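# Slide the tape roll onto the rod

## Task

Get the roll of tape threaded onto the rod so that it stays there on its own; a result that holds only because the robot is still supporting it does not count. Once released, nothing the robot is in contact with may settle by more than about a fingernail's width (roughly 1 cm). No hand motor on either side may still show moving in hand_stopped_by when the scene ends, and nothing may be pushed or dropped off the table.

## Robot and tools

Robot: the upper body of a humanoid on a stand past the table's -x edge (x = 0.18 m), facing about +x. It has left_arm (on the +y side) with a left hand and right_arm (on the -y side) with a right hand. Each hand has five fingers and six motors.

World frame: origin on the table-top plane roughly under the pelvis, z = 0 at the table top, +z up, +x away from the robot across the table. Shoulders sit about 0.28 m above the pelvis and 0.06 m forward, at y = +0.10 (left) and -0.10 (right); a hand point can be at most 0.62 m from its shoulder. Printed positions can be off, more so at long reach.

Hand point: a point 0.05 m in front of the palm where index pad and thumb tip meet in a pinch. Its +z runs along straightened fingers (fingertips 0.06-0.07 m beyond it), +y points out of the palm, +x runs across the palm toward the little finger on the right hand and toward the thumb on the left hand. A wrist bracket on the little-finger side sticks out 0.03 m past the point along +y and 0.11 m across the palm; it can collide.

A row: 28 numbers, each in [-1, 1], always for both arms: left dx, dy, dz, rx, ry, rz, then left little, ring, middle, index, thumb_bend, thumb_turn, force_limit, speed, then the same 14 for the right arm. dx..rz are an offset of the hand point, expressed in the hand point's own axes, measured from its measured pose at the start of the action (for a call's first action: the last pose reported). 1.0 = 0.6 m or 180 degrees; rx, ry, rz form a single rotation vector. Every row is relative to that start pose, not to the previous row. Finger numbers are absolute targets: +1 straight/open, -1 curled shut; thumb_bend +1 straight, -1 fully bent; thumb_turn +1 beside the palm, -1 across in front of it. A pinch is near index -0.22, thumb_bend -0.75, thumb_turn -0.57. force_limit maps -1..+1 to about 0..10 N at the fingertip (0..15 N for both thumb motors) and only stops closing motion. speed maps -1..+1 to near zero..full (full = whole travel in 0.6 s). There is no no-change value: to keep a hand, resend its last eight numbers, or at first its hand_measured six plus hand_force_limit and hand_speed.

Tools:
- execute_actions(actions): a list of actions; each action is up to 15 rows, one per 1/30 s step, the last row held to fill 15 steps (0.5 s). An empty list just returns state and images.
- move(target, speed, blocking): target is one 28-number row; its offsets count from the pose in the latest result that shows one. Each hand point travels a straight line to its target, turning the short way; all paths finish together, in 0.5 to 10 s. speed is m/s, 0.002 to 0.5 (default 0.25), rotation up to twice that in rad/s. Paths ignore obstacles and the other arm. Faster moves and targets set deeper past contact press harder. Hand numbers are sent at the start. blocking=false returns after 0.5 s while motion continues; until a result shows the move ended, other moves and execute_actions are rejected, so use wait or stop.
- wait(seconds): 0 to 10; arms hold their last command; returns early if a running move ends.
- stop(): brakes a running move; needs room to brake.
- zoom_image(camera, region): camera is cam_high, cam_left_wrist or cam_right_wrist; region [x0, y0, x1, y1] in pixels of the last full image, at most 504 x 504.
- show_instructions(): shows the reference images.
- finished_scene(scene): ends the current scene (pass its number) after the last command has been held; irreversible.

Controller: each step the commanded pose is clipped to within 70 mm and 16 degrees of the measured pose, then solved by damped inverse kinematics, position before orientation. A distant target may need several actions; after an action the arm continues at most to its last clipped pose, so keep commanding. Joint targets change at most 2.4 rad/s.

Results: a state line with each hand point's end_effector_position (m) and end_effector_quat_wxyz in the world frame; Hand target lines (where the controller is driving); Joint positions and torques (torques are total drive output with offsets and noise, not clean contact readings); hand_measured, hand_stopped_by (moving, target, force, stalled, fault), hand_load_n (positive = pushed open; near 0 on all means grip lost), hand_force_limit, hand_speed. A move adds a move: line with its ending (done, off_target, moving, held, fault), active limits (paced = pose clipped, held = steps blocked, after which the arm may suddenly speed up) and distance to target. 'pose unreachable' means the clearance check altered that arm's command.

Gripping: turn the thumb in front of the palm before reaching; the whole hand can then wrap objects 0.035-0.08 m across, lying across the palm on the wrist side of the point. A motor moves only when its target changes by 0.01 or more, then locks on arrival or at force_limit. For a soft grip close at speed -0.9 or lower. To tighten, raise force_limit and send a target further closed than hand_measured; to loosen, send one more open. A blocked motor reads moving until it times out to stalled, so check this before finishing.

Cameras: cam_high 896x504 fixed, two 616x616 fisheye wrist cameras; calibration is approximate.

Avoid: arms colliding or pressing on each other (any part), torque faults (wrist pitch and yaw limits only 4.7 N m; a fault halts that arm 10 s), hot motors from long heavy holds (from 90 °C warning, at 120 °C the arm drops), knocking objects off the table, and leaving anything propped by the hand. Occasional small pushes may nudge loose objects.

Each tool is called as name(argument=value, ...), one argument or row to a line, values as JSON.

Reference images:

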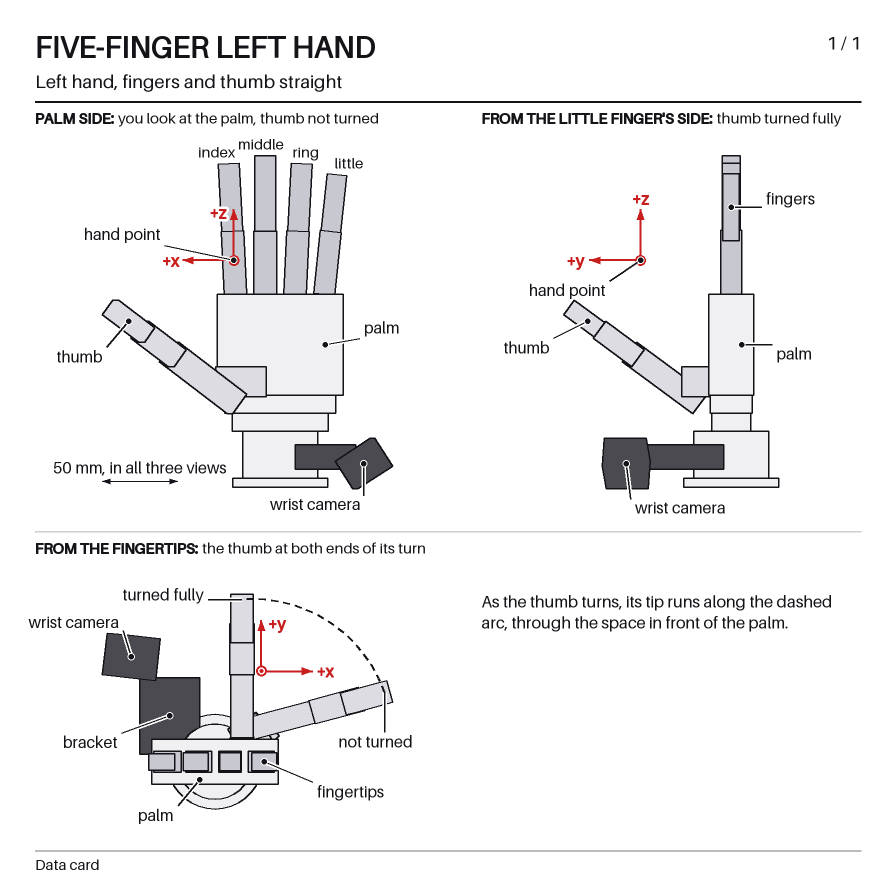

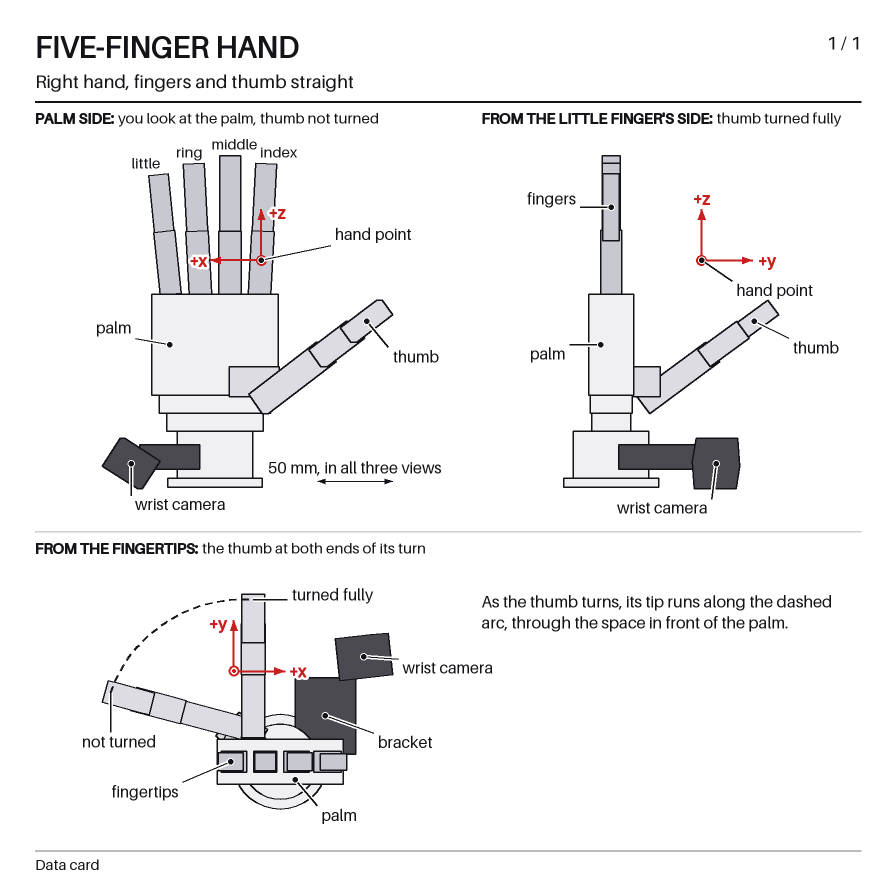

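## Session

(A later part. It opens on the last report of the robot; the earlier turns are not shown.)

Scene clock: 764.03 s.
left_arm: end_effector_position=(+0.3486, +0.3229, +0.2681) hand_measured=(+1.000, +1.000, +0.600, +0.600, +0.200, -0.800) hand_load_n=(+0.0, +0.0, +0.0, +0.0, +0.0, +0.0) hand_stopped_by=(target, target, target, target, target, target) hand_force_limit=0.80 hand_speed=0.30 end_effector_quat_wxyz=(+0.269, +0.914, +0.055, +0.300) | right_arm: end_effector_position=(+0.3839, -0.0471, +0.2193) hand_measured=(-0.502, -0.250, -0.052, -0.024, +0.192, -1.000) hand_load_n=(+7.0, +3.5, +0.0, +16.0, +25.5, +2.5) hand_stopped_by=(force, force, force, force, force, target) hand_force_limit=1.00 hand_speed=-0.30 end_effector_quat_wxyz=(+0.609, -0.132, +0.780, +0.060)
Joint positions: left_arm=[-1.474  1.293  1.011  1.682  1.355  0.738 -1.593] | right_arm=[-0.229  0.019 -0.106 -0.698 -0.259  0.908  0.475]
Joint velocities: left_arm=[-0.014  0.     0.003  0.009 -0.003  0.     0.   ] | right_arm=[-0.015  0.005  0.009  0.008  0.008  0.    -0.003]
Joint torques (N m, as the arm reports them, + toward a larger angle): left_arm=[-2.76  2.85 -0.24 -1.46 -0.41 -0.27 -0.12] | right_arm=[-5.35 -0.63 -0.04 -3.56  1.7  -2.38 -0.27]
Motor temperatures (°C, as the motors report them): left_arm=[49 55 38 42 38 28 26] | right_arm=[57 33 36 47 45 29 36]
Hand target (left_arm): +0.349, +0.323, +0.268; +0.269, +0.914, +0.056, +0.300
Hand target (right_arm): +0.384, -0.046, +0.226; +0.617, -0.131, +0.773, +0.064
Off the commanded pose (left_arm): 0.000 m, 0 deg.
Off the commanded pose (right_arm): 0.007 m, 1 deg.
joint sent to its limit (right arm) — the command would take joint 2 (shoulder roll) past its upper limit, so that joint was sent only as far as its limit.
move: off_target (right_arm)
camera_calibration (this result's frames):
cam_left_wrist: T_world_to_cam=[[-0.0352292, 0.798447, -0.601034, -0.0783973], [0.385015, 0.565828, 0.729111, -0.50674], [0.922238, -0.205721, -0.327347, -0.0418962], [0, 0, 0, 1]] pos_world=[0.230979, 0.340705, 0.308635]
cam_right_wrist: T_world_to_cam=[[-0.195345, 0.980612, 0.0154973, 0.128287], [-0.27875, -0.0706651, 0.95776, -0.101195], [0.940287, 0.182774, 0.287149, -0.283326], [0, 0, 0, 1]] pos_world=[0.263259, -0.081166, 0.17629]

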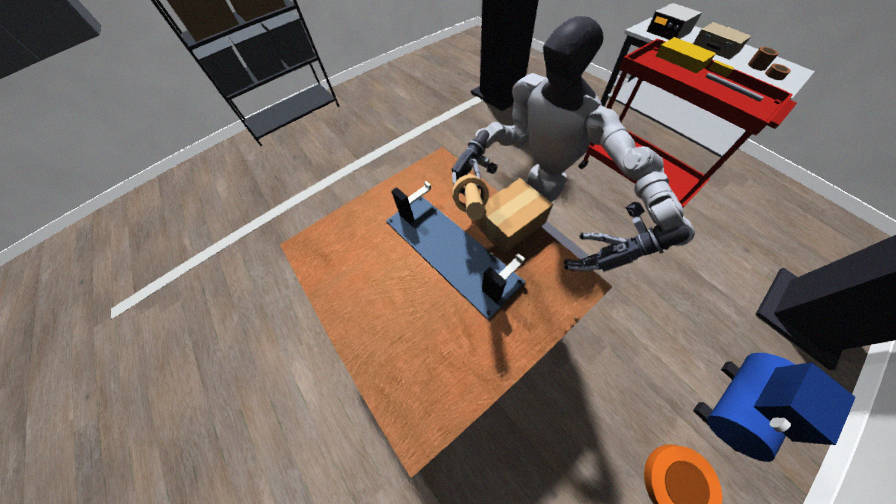

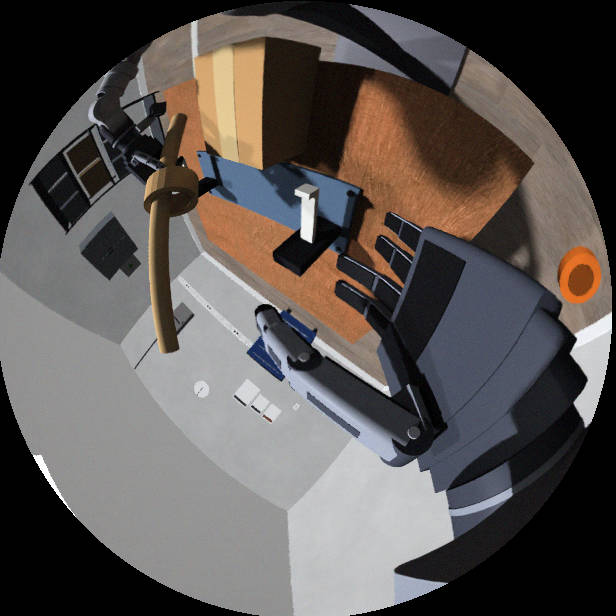

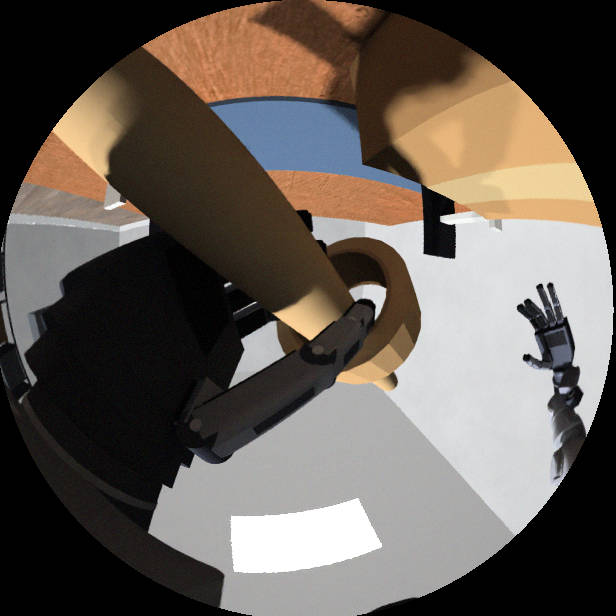

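move(
  target=[0,0,0,0,0,0,1,1,0.6,0.6,0.2,-0.8,0.8,0.3, 0,0,0,0,0,-0.22,-0.95,-0.95,-0.95,-0.95,-1,-1,1,-0.3],
  speed=0.05,
)

Scene clock: 777.93 s.
left_arm: end_effector_position=(+0.3486, +0.3229, +0.2681) hand_measured=(+1.000, +1.000, +0.600, +0.600, +0.200, -0.800) hand_load_n=(+0.0, +0.0, +0.0, +0.0, +0.0, +0.0) hand_stopped_by=(target, target, target, target, target, target) hand_force_limit=0.80 hand_speed=0.30 end_effector_quat_wxyz=(+0.269, +0.914, +0.055, +0.300) | right_arm: end_effector_position=(+0.3831, -0.0455, +0.2152) hand_measured=(-0.502, -0.250, -0.052, -0.024, +0.192, -1.000) hand_load_n=(+7.0, +3.5, +0.0, +15.0, +26.5, +2.0) hand_stopped_by=(force, force, force, force, force, target) hand_force_limit=1.00 hand_speed=-0.30 end_effector_quat_wxyz=(+0.587, -0.388, +0.695, -0.144)
Joint positions: left_arm=[-1.474  1.293  1.011  1.682  1.355  0.738 -1.593] | right_arm=[-0.382 -0.497  0.21  -0.751 -0.446  0.979  0.495]
Joint velocities: left_arm=[ 0.    -0.003  0.005  0.008  0.     0.     0.   ] | right_arm=[ 0.018 -0.009  0.005  0.006  0.     0.004  0.   ]
Joint torques (N m, as the arm reports them, + toward a larger angle): left_arm=[-2.77  2.82 -0.27 -1.47 -0.4  -0.27 -0.12] | right_arm=[-6.51 -1.82 -2.11 -3.57 -0.3  -1.37 -1.36]
Motor temperatures (°C, as the motors report them): left_arm=[49 55 38 42 38 28 26] | right_arm=[58 33 36 48 45 34 34]
Hand target (left_arm): +0.349, +0.323, +0.268; +0.269, +0.914, +0.055, +0.300
Hand target (right_arm): +0.385, -0.045, +0.223; +0.597, -0.387, +0.687, -0.149
Off the commanded pose (left_arm): 0.000 m, 0 deg.
Off the commanded pose (right_arm): 0.004 m, 1 deg.
move: off_target (right_arm)
camera_calibration (this result's frames):
cam_left_wrist: T_world_to_cam=[[-0.0352291, 0.798447, -0.601034, -0.0783973], [0.385015, 0.565828, 0.72911, -0.50674], [0.922238, -0.205721, -0.327347, -0.0418962], [0, 0, 0, 1]] pos_world=[0.230979, 0.340705, 0.308635]
cam_right_wrist: T_world_to_cam=[[-0.307791, 0.741095, -0.596694, 0.29055], [-0.454779, 0.436267, 0.776432, 0.0320756], [0.835728, 0.510343, 0.202755, -0.208554], [0, 0, 0, 1]] pos_world=[0.27831, -0.122885, 0.19075]

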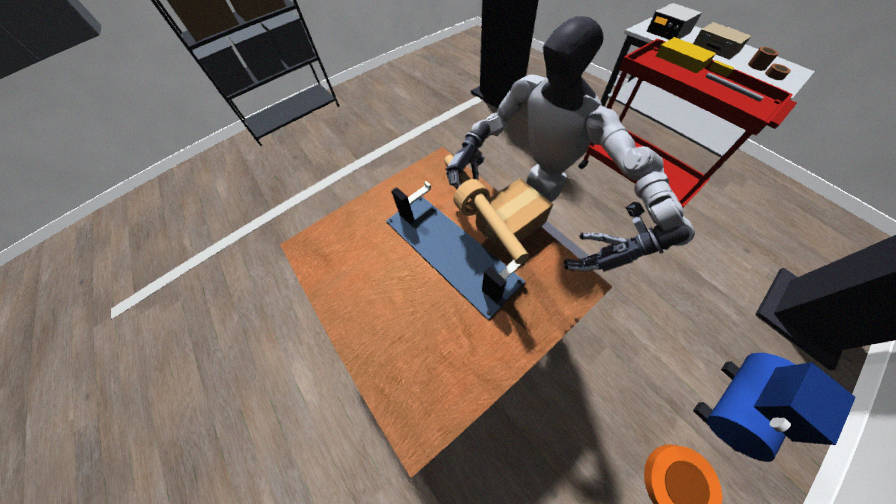

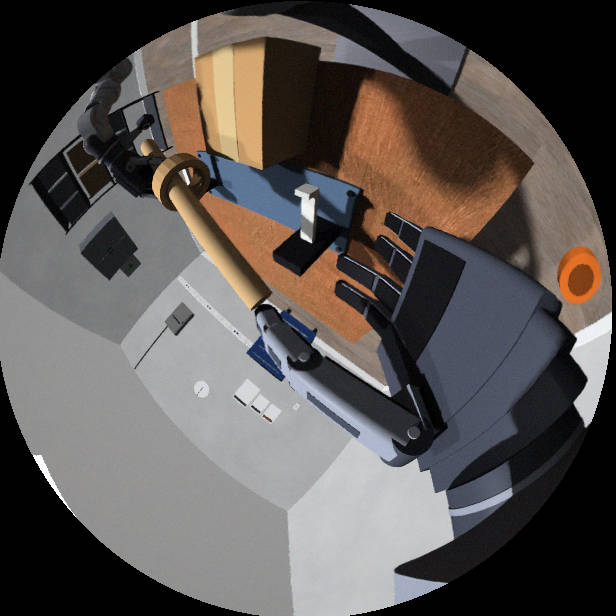

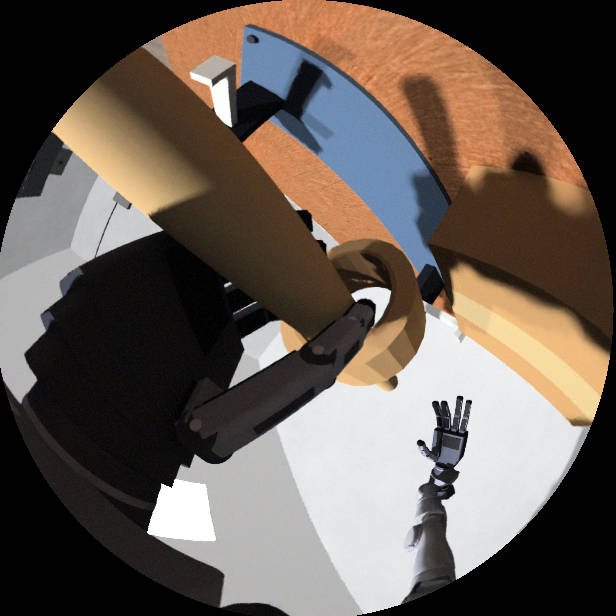

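move(
  target=[0,0,-0.05,0,0,0,1,1,0.6,0.6,0.2,-0.8,0.8,0.3, 0.035,-0.07,0.08,0,0,-0.03,-0.95,-0.95,-0.95,-0.95,-1,-1,1,-0.3],
  speed=0.04,
)

Scene clock: 786.60 s.
left_arm: end_effector_position=(+0.3327, +0.3367, +0.2897) hand_measured=(+1.000, +1.000, +0.600, +0.600, +0.200, -0.800) hand_load_n=(+0.0, +0.0, +0.0, +0.0, +0.0, +0.0) hand_stopped_by=(target, target, target, target, target, target) hand_force_limit=0.80 hand_speed=0.30 end_effector_quat_wxyz=(+0.255, +0.913, +0.064, +0.313) | right_arm: end_effector_position=(+0.4407, -0.0739, +0.2073) hand_measured=(-0.502, -0.250, -0.052, -0.024, +0.192, -1.000) hand_load_n=(+7.0, +3.5, +0.0, +15.0, +26.5, +2.0) hand_stopped_by=(force, force, force, force, force, target) hand_force_limit=1.00 hand_speed=-0.30 end_effector_quat_wxyz=(+0.571, -0.425, +0.682, -0.168)
Joint positions: left_arm=[-1.588  1.413  0.973  1.771  1.417  0.737 -1.593] | right_arm=[-0.573 -0.568  0.117 -0.311 -0.376  0.672  0.549]
Joint velocities: left_arm=[ 0.002 -0.008 -0.017 -0.003 -0.008  0.     0.   ] | right_arm=[-0.018  0.003 -0.006 -0.002 -0.009 -0.007  0.01 ]
Joint torques (N m, as the arm reports them, + toward a larger angle): left_arm=[-2.56  2.3  -0.27 -1.28 -0.14 -0.35 -0.18] | right_arm=[-9.15 -2.86 -2.73 -2.68  0.6  -1.37 -1.38]
Motor temperatures (°C, as the motors report them): left_arm=[48 54 38 42 38 28 26] | right_arm=[60 33 37 48 45 33 35]
Hand target (left_arm): +0.332, +0.336, +0.289; +0.255, +0.913, +0.063, +0.311
Hand target (right_arm): +0.443, -0.072, +0.215; +0.580, -0.423, +0.675, -0.170
Off the commanded pose (left_arm): 0.002 m, 2 deg.
Off the commanded pose (right_arm): 0.008 m, 1 deg.
joint sent to its limit (left arm) — the command would take joint 7 (wrist yaw) past its lower limit, so that joint was sent only as far as its limit.
move: off_target (right_arm)
camera_calibration (this result's frames):
cam_left_wrist: T_world_to_cam=[[-0.0502513, 0.809717, -0.584666, -0.0804712], [0.353939, 0.56185, 0.747698, -0.517855], [0.933918, -0.169363, -0.314824, -0.0370845], [0, 0, 0, 1]] pos_world=[0.213879, 0.349835, 0.328475]
cam_right_wrist: T_world_to_cam=[[-0.327313, 0.673402, -0.662869, 0.341896], [-0.468093, 0.493832, 0.732816, 0.0960082], [0.820826, 0.550145, 0.153578, -0.220899], [0, 0, 0, 1]] pos_world=[0.338168, -0.156119, 0.190201]

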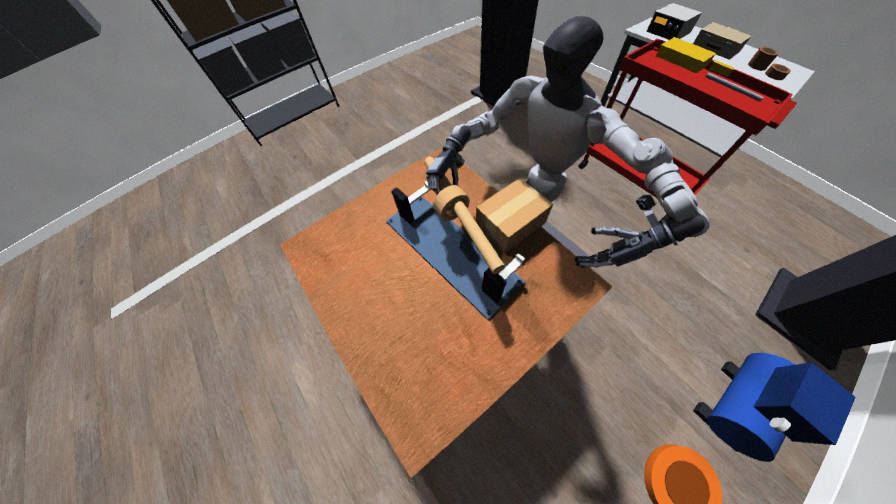

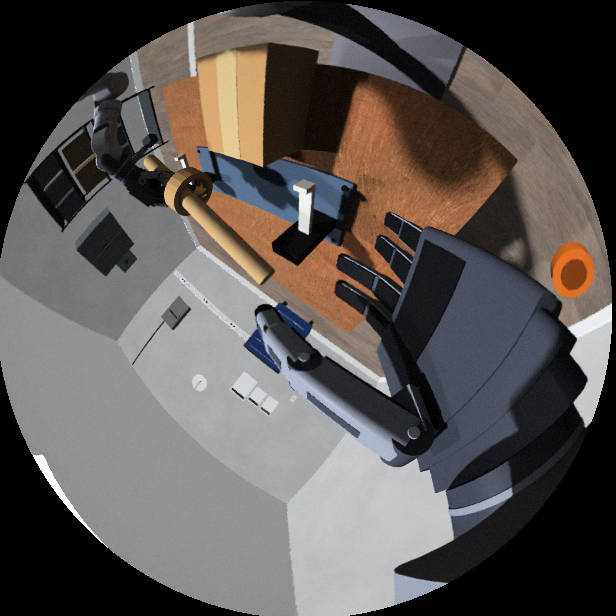

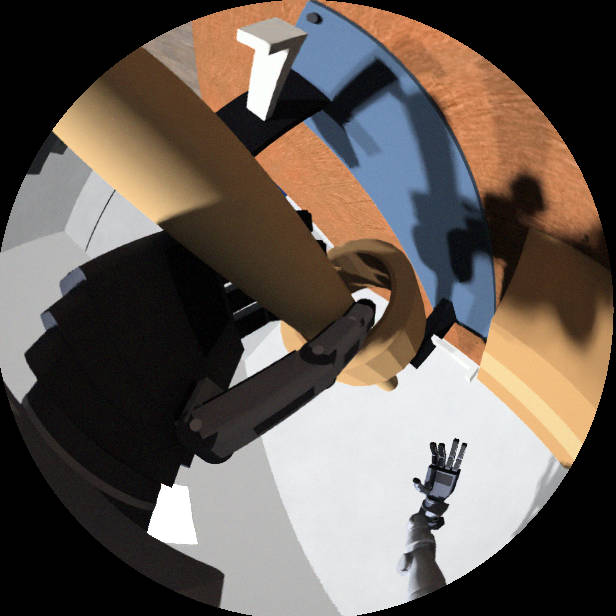

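move(
  target=[0,0,0,0,0,0,1,1,0.6,0.6,0.2,-0.8,0.8,0.3, -0.035,0.033,0.013,-0.04,-0.023,-0.058,-0.95,-0.95,-0.95,-0.95,-1,-1,1,-0.3],
  speed=0.03,
)

zoom_image(
  camera="cam_high",
  region=[350,120,600,320],
)

Scene clock: 796.47 s.
left_arm: end_effector_position=(+0.3327, +0.3367, +0.2897) hand_measured=(+1.000, +1.000, +0.600, +0.600, +0.200, -0.800) hand_load_n=(+0.0, +0.0, +0.0, +0.0, +0.0, +0.0) hand_stopped_by=(target, target, target, target, target, target) hand_force_limit=0.80 hand_speed=0.30 end_effector_quat_wxyz=(+0.255, +0.913, +0.064, +0.313) | right_arm: end_effector_position=(+0.4370, -0.0427, +0.1973) hand_measured=(-0.502, -0.250, -0.052, -0.024, +0.192, -1.000) hand_load_n=(+7.0, +3.5, +0.0, +15.0, +26.5, +2.5) hand_stopped_by=(force, force, force, force, force, target) hand_force_limit=1.00 hand_speed=-0.30 end_effector_quat_wxyz=(+0.543, -0.528, +0.635, -0.154)
Joint positions: left_arm=[-1.588  1.413  0.973  1.771  1.417  0.737 -1.593] | right_arm=[-0.715 -0.63   0.256 -0.188 -0.376  0.561  0.642]
Joint velocities: left_arm=[ 0.009  0.009  0.003  0.    -0.014  0.     0.   ] | right_arm=[ 0.003  0.008  0.006  0.    -0.003  0.     0.   ]
Joint torques (N m, as the arm reports them, + toward a larger angle): left_arm=[-2.42  2.19 -0.14 -1.42 -0.43 -0.28 -0.11] | right_arm=[-9.25 -2.86 -3.59 -2.61  0.19 -1.   -1.49]
Motor temperatures (°C, as the motors report them): left_arm=[48 54 38 42 38 28 26] | right_arm=[63 34 38 47 45 32 35]
Hand target (left_arm): +0.333, +0.337, +0.290; +0.255, +0.913, +0.064, +0.313
Hand target (right_arm): +0.439, -0.042, +0.204; +0.550, -0.527, +0.628, -0.160
Off the commanded pose (left_arm): 0.000 m, 0 deg.
Off the commanded pose (right_arm): 0.008 m, 1 deg.
move: off_target (right_arm)
camera_calibration (this result's frames):
cam_left_wrist: T_world_to_cam=[[-0.0503069, 0.80977, -0.584587, -0.0805084], [0.354084, 0.561769, 0.74769, -0.517846], [0.93386, -0.169379, -0.314987, -0.0370075], [0, 0, 0, 1]] pos_world=[0.213871, 0.349835, 0.328467]
cam_right_wrist: T_world_to_cam=[[-0.459618, 0.502092, -0.732567, 0.377308], [-0.539526, 0.497349, 0.679379, 0.128052], [0.705452, 0.707494, 0.042302, -0.154397], [0, 0, 0, 1]] pos_world=[0.351424, -0.143895, 0.195938]

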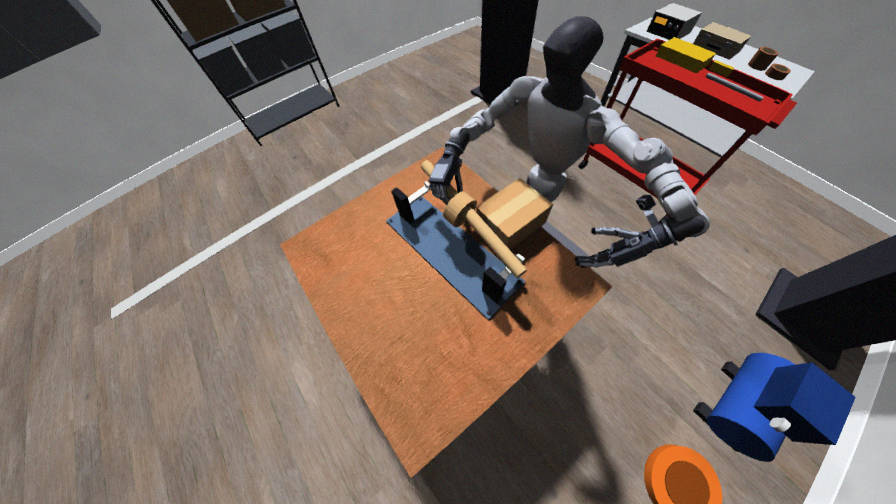

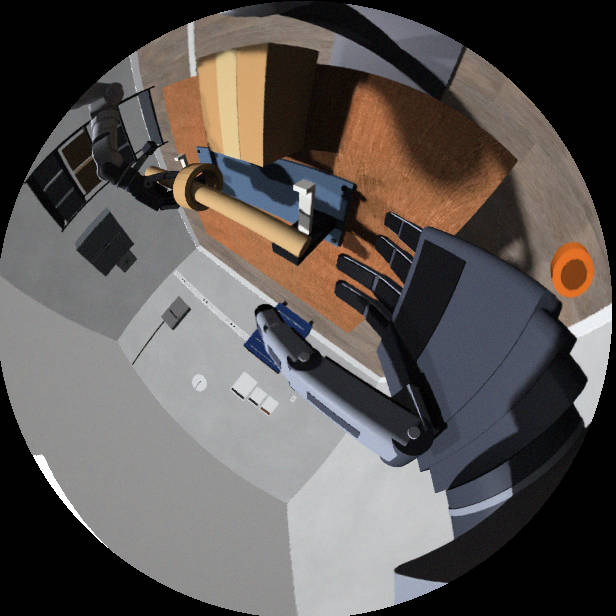

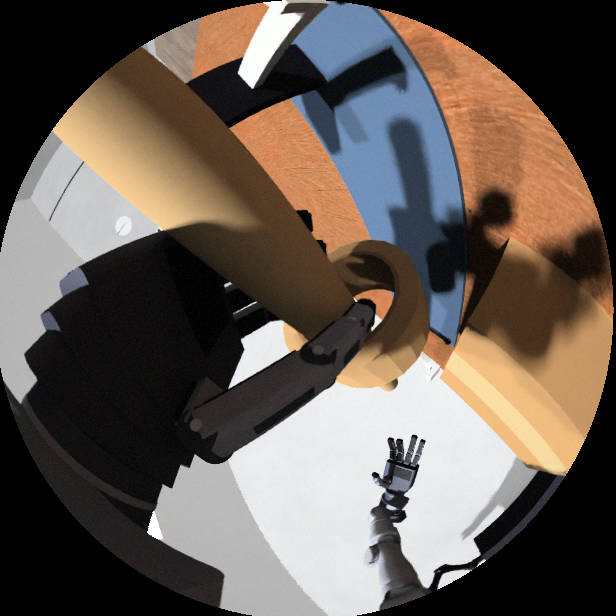

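Region (350, 120, 600, 320) of cam_high's 896x504 image, scaled by 2.016, with more detail than that image has; it fills the top 403 rows of this view, and the rest is white.

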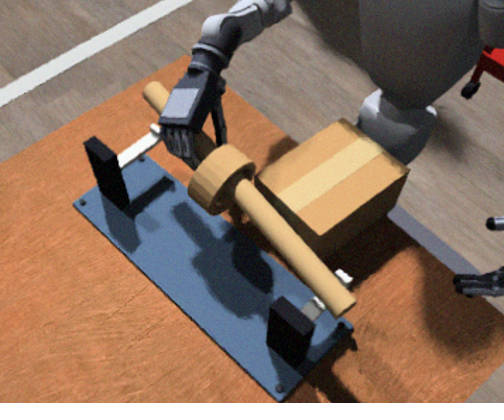

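move(
  target=[0,0,0,0,0,0,1,1,0.6,0.6,0.2,-0.8,0.8,0.3, -0.005,-0.025,0.015,0.021,0.031,0.014,-0.95,-0.95,-0.95,-0.95,-1,-1,1,-0.3],
  speed=0.03,
)

zoom_image(
  camera="cam_high",
  region=[350,120,600,320],
)

Scene clock: 805.20 s.
left_arm: end_effector_position=(+0.3327, +0.3367, +0.2897) hand_measured=(+1.000, +1.000, +0.600, +0.600, +0.200, -0.800) hand_load_n=(+0.0, +0.0, +0.0, +0.0, +0.0, +0.0) hand_stopped_by=(target, target, target, target, target, target) hand_force_limit=0.80 hand_speed=0.30 end_effector_quat_wxyz=(+0.255, +0.913, +0.064, +0.313) | right_arm: end_effector_position=(+0.4411, -0.0349, +0.1950) hand_measured=(-0.502, -0.250, -0.052, -0.024, +0.194, -1.000) hand_load_n=(+8.0, +3.0, +0.0, +11.0, +29.0, +0.0) hand_stopped_by=(force, force, force, force, force, target) hand_force_limit=1.00 hand_speed=-0.30 end_effector_quat_wxyz=(+0.521, -0.502, +0.670, -0.165)
Joint positions: left_arm=[-1.588  1.413  0.973  1.771  1.417  0.737 -1.593] | right_arm=[-0.77  -0.575  0.329 -0.236 -0.439  0.784  0.646]
Joint velocities: left_arm=[-0.008  0.006  0.002  0.012  0.011  0.     0.   ] | right_arm=[ 0.    -0.005  0.014  0.006 -0.003  0.002  0.   ]
Joint torques (N m, as the arm reports them, + toward a larger angle): left_arm=[-2.42  2.2  -0.13 -1.43 -0.39 -0.28 -0.11] | right_arm=[-9.88 -2.83 -4.09 -2.04 -0.75 -0.14 -2.27]
Motor temperatures (°C, as the motors report them): left_arm=[47 53 38 42 38 28 26] | right_arm=[66 34 39 47 45 31 36]
Hand target (left_arm): +0.333, +0.337, +0.290; +0.255, +0.913, +0.064, +0.313
Hand target (right_arm): +0.451, -0.042, +0.207; +0.532, -0.486, +0.667, -0.186
Off the commanded pose (left_arm): 0.000 m, 0 deg.
Off the commanded pose (right_arm): 0.018 m, 3 deg.
move: off_target (right_arm)
camera_calibration (this result's frames):
cam_left_wrist: T_world_to_cam=[[-0.0503068, 0.809769, -0.584588, -0.0805083], [0.354084, 0.561769, 0.74769, -0.517846], [0.93386, -0.169379, -0.314987, -0.0370077], [0, 0, 0, 1]] pos_world=[0.213871, 0.349835, 0.328468]
cam_right_wrist: T_world_to_cam=[[-0.446147, 0.543859, -0.710753, 0.364938], [-0.461728, 0.540442, 0.70337, 0.0905223], [0.766656, 0.641981, 0.00999824, -0.185683], [0, 0, 0, 1]] pos_world=[0.346967, -0.128192, 0.197567]

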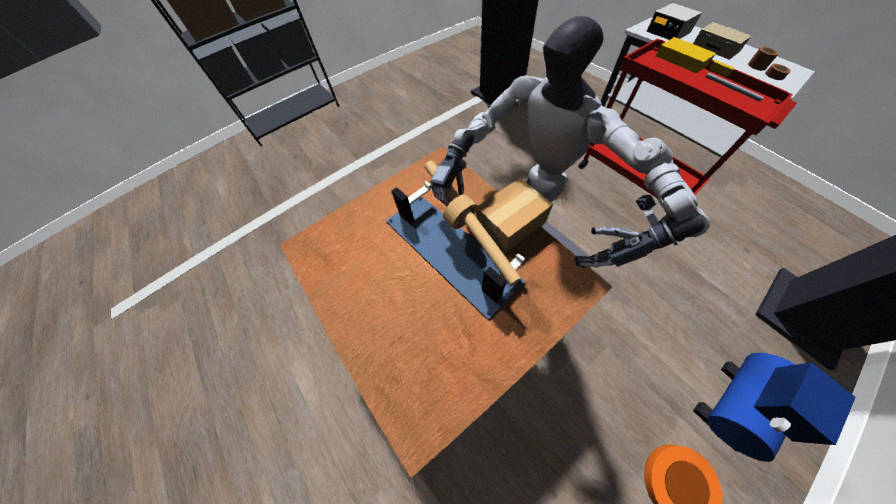

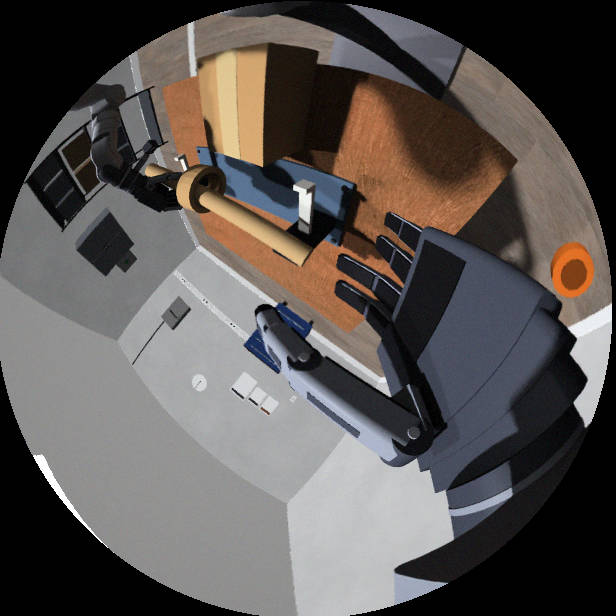

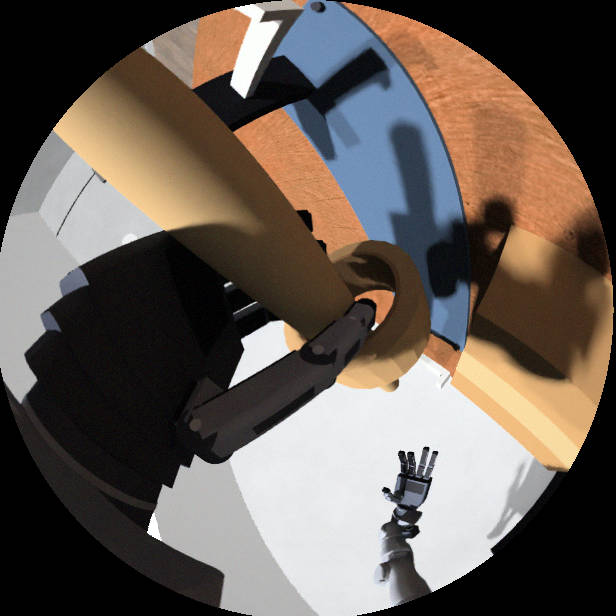

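Region (350, 120, 600, 320) of cam_high's 896x504 image, scaled by 2.016, with more detail than that image has; it fills the top 403 rows of this view, and the rest is white.

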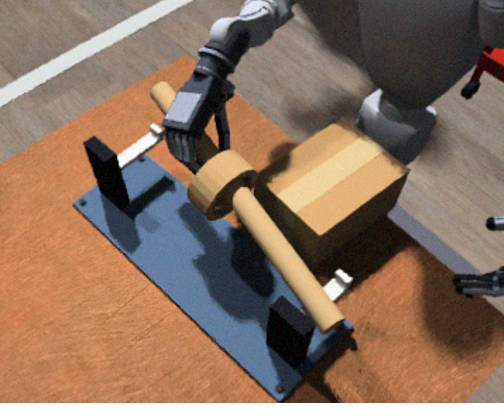

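move(
  target=[0,0,0,0,0,0,1,1,0.6,0.6,0.2,-0.8,0.8,0.3, -0.01,-0.015,-0.007,-0.045,-0.065,-0.025,-0.95,-0.95,-0.95,-0.95,-1,-1,1,-0.3],
  speed=0.03,
)

zoom_image(
  camera="cam_high",
  region=[350,120,600,320],
)

Scene clock: 814.47 s.
left_arm: end_effector_position=(+0.3327, +0.3367, +0.2897) hand_measured=(+1.000, +1.000, +0.600, +0.600, +0.200, -0.800) hand_load_n=(+0.0, +0.0, +0.0, +0.0, +0.0, +0.0) hand_stopped_by=(target, target, target, target, target, target) hand_force_limit=0.80 hand_speed=0.30 end_effector_quat_wxyz=(+0.255, +0.913, +0.064, +0.313) | right_arm: end_effector_position=(+0.4394, -0.0356, +0.1976) hand_measured=(-0.502, -0.250, -0.052, -0.024, +0.194, -1.000) hand_load_n=(+7.0, +3.5, +0.0, +15.0, +26.5, +2.5) hand_stopped_by=(force, force, force, force, force, target) hand_force_limit=1.00 hand_speed=-0.30 end_effector_quat_wxyz=(-0.532, +0.583, -0.608, +0.086)
Joint positions: left_arm=[-1.588  1.413  0.973  1.771  1.417  0.737 -1.593] | right_arm=[-0.846 -0.617  0.197  0.115 -0.32   0.261  0.811]
Joint velocities: left_arm=[ 0.006  0.011  0.003 -0.002 -0.011  0.     0.   ] | right_arm=[ 0.     0.008 -0.003  0.     0.    -0.004  0.009]
Joint torques (N m, as the arm reports them, + toward a larger angle): left_arm=[-2.43  2.18 -0.15 -1.42 -0.41 -0.28 -0.11] | right_arm=[-9.76 -2.86 -4.02 -2.25  1.22 -0.97 -1.2 ]
Motor temperatures (°C, as the motors report them): left_arm=[47 53 38 42 38 28 26] | right_arm=[70 35 40 46 45 29 38]
Hand target (left_arm): +0.333, +0.337, +0.290; +0.255, +0.913, +0.064, +0.313
Hand target (right_arm): +0.441, -0.034, +0.206; -0.541, +0.581, -0.602, +0.087
Off the commanded pose (left_arm): 0.000 m, 0 deg.
Off the commanded pose (right_arm): 0.009 m, 2 deg.
move: off_target (right_arm)
camera_calibration (this result's frames):
cam_left_wrist: T_world_to_cam=[[-0.0503067, 0.809769, -0.584588, -0.0805084], [0.354084, 0.561769, 0.74769, -0.517846], [0.93386, -0.169379, -0.314987, -0.0370076], [0, 0, 0, 1]] pos_world=[0.213871, 0.349835, 0.328468]
cam_right_wrist: T_world_to_cam=[[-0.590964, 0.416762, -0.690703, 0.42155], [-0.56401, 0.398703, 0.723138, 0.124265], [0.576762, 0.816912, -0.000561488, -0.0922042], [0, 0, 0, 1]] pos_world=[0.372387, -0.149908, 0.201253]

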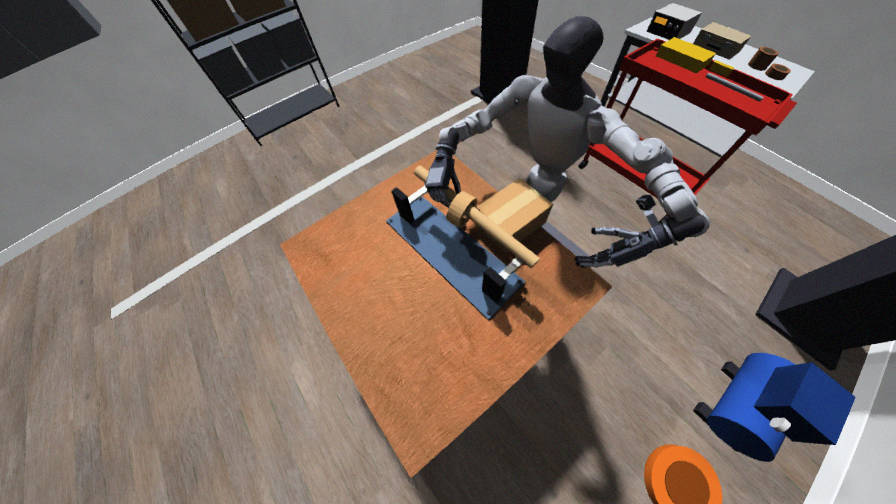

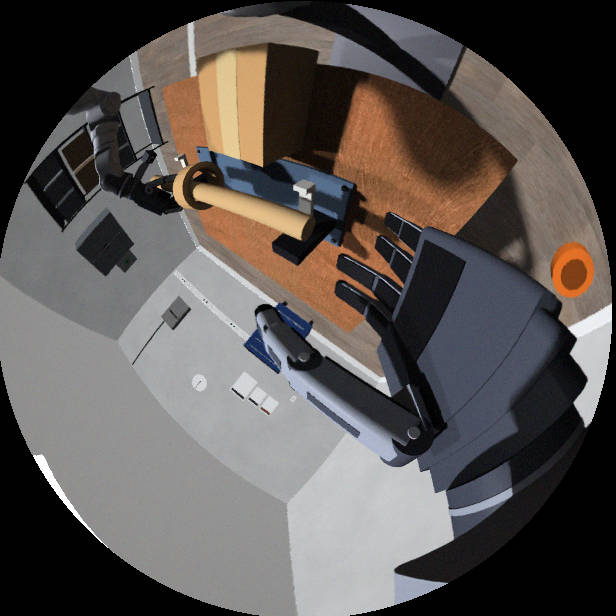

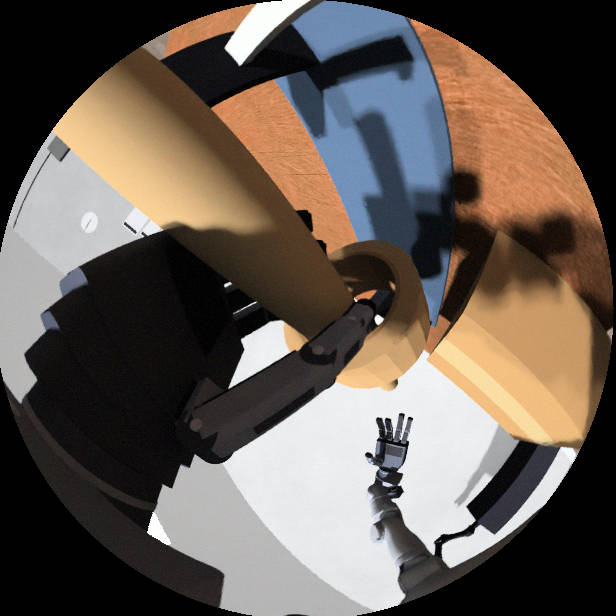

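Region (350, 120, 600, 320) of cam_high's 896x504 image, scaled by 2.016, with more detail than that image has; it fills the top 403 rows of this view, and the rest is white.

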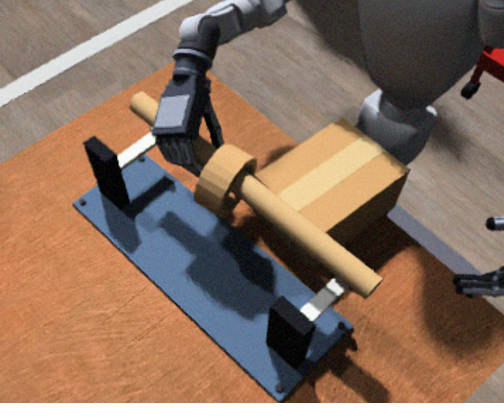

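move(
  target=[0,0,0,0,0,0,1,1,0.6,0.6,0.2,-0.8,0.8,0.3, 0.005,-0.041,0.031,0,0,0,-0.95,-0.95,-0.95,-0.95,-1,-1,1,-0.3],
  speed=0.03,
)

zoom_image(
  camera="cam_high",
  region=[350,120,600,320],
)

Scene clock: 824.67 s.
left_arm: end_effector_position=(+0.3327, +0.3367, +0.2897) hand_measured=(+1.000, +1.000, +0.600, +0.600, +0.200, -0.800) hand_load_n=(+0.0, +0.0, +0.0, +0.0, +0.0, +0.0) hand_stopped_by=(target, target, target, target, target, target) hand_force_limit=0.80 hand_speed=0.30 end_effector_quat_wxyz=(+0.255, +0.913, +0.064, +0.313) | right_arm: end_effector_position=(+0.4662, -0.0365, +0.1982) hand_measured=(-0.502, -0.250, -0.052, -0.024, +0.194, -1.000) hand_load_n=(+7.0, +3.5, +0.0, +15.0, +26.0, +2.5) hand_stopped_by=(force, force, force, force, force, target) hand_force_limit=1.00 hand_speed=-0.30 end_effector_quat_wxyz=(+0.522, -0.586, +0.614, -0.081)
Joint positions: left_arm=[-1.588  1.413  0.973  1.771  1.417  0.737 -1.593] | right_arm=[-1.01  -0.586  0.226  0.415 -0.323  0.132  0.81 ]
Joint velocities: left_arm=[ 0.003 -0.002  0.011  0.002  0.011  0.     0.   ] | right_arm=[ 0.     0.006 -0.011  0.009 -0.002 -0.001  0.   ]
Joint torques (N m, as the arm reports them, + toward a larger angle): left_arm=[-2.43  2.19 -0.15 -1.41 -0.4  -0.28 -0.11] | right_arm=[-11.56  -3.03  -3.1   -2.25   0.47  -0.98  -1.36]
Motor temperatures (°C, as the motors report them): left_arm=[47 53 38 42 38 27 26] | right_arm=[73 35 40 46 45 29 37]
Hand target (left_arm): +0.333, +0.337, +0.290; +0.255, +0.913, +0.064, +0.313
Hand target (right_arm): +0.468, -0.034, +0.205; -0.531, +0.585, -0.607, +0.084
Off the commanded pose (left_arm): 0.000 m, 0 deg.
Off the commanded pose (right_arm): 0.008 m, 1 deg.
move: off_target (right_arm)
camera_calibration (this result's frames):
cam_left_wrist: T_world_to_cam=[[-0.0503065, 0.809769, -0.584588, -0.0805083], [0.354084, 0.561769, 0.74769, -0.517846], [0.93386, -0.169379, -0.314987, -0.0370075], [0, 0, 0, 1]] pos_world=[0.213871, 0.349835, 0.328467]
cam_right_wrist: T_world_to_cam=[[-0.607434, 0.411717, -0.679347, 0.443421], [-0.54682, 0.40361, 0.733544, 0.129401], [0.576204, 0.81706, -0.0200313, -0.102799], [0, 0, 0, 1]] pos_world=[0.399341, -0.150798, 0.204256]

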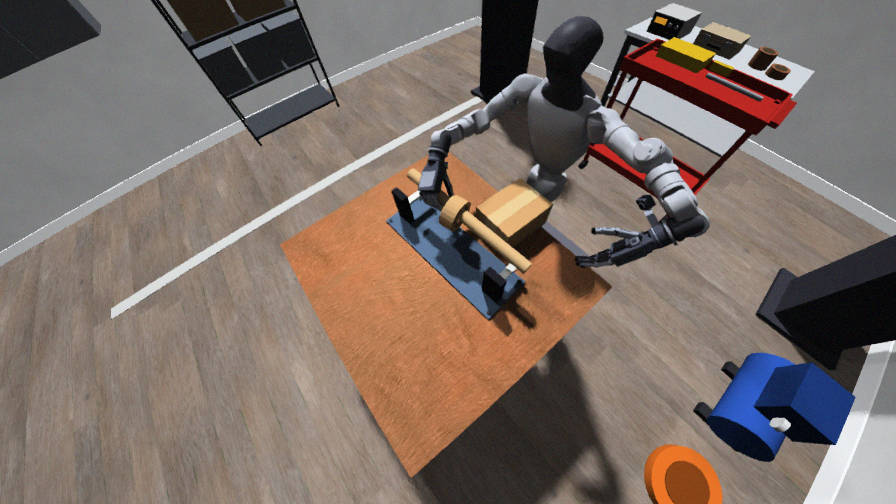

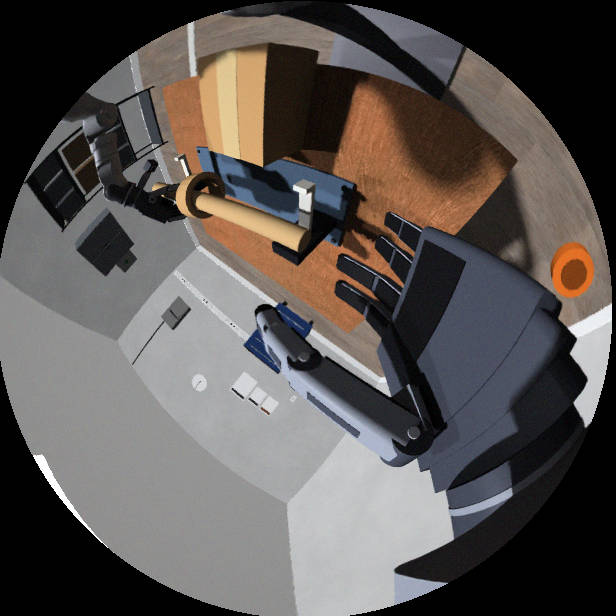

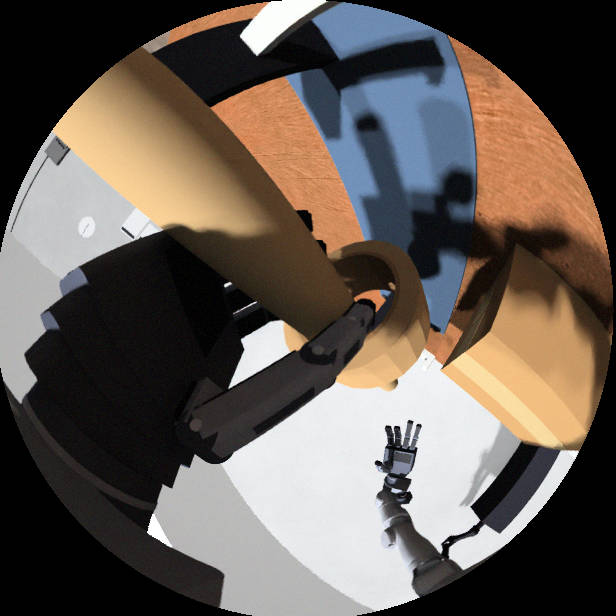

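Region (350, 120, 600, 320) of cam_high's 896x504 image, scaled by 2.016, with more detail than that image has; it fills the top 403 rows of this view, and the rest is white.

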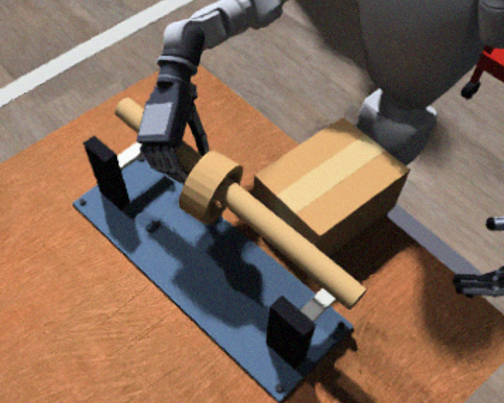

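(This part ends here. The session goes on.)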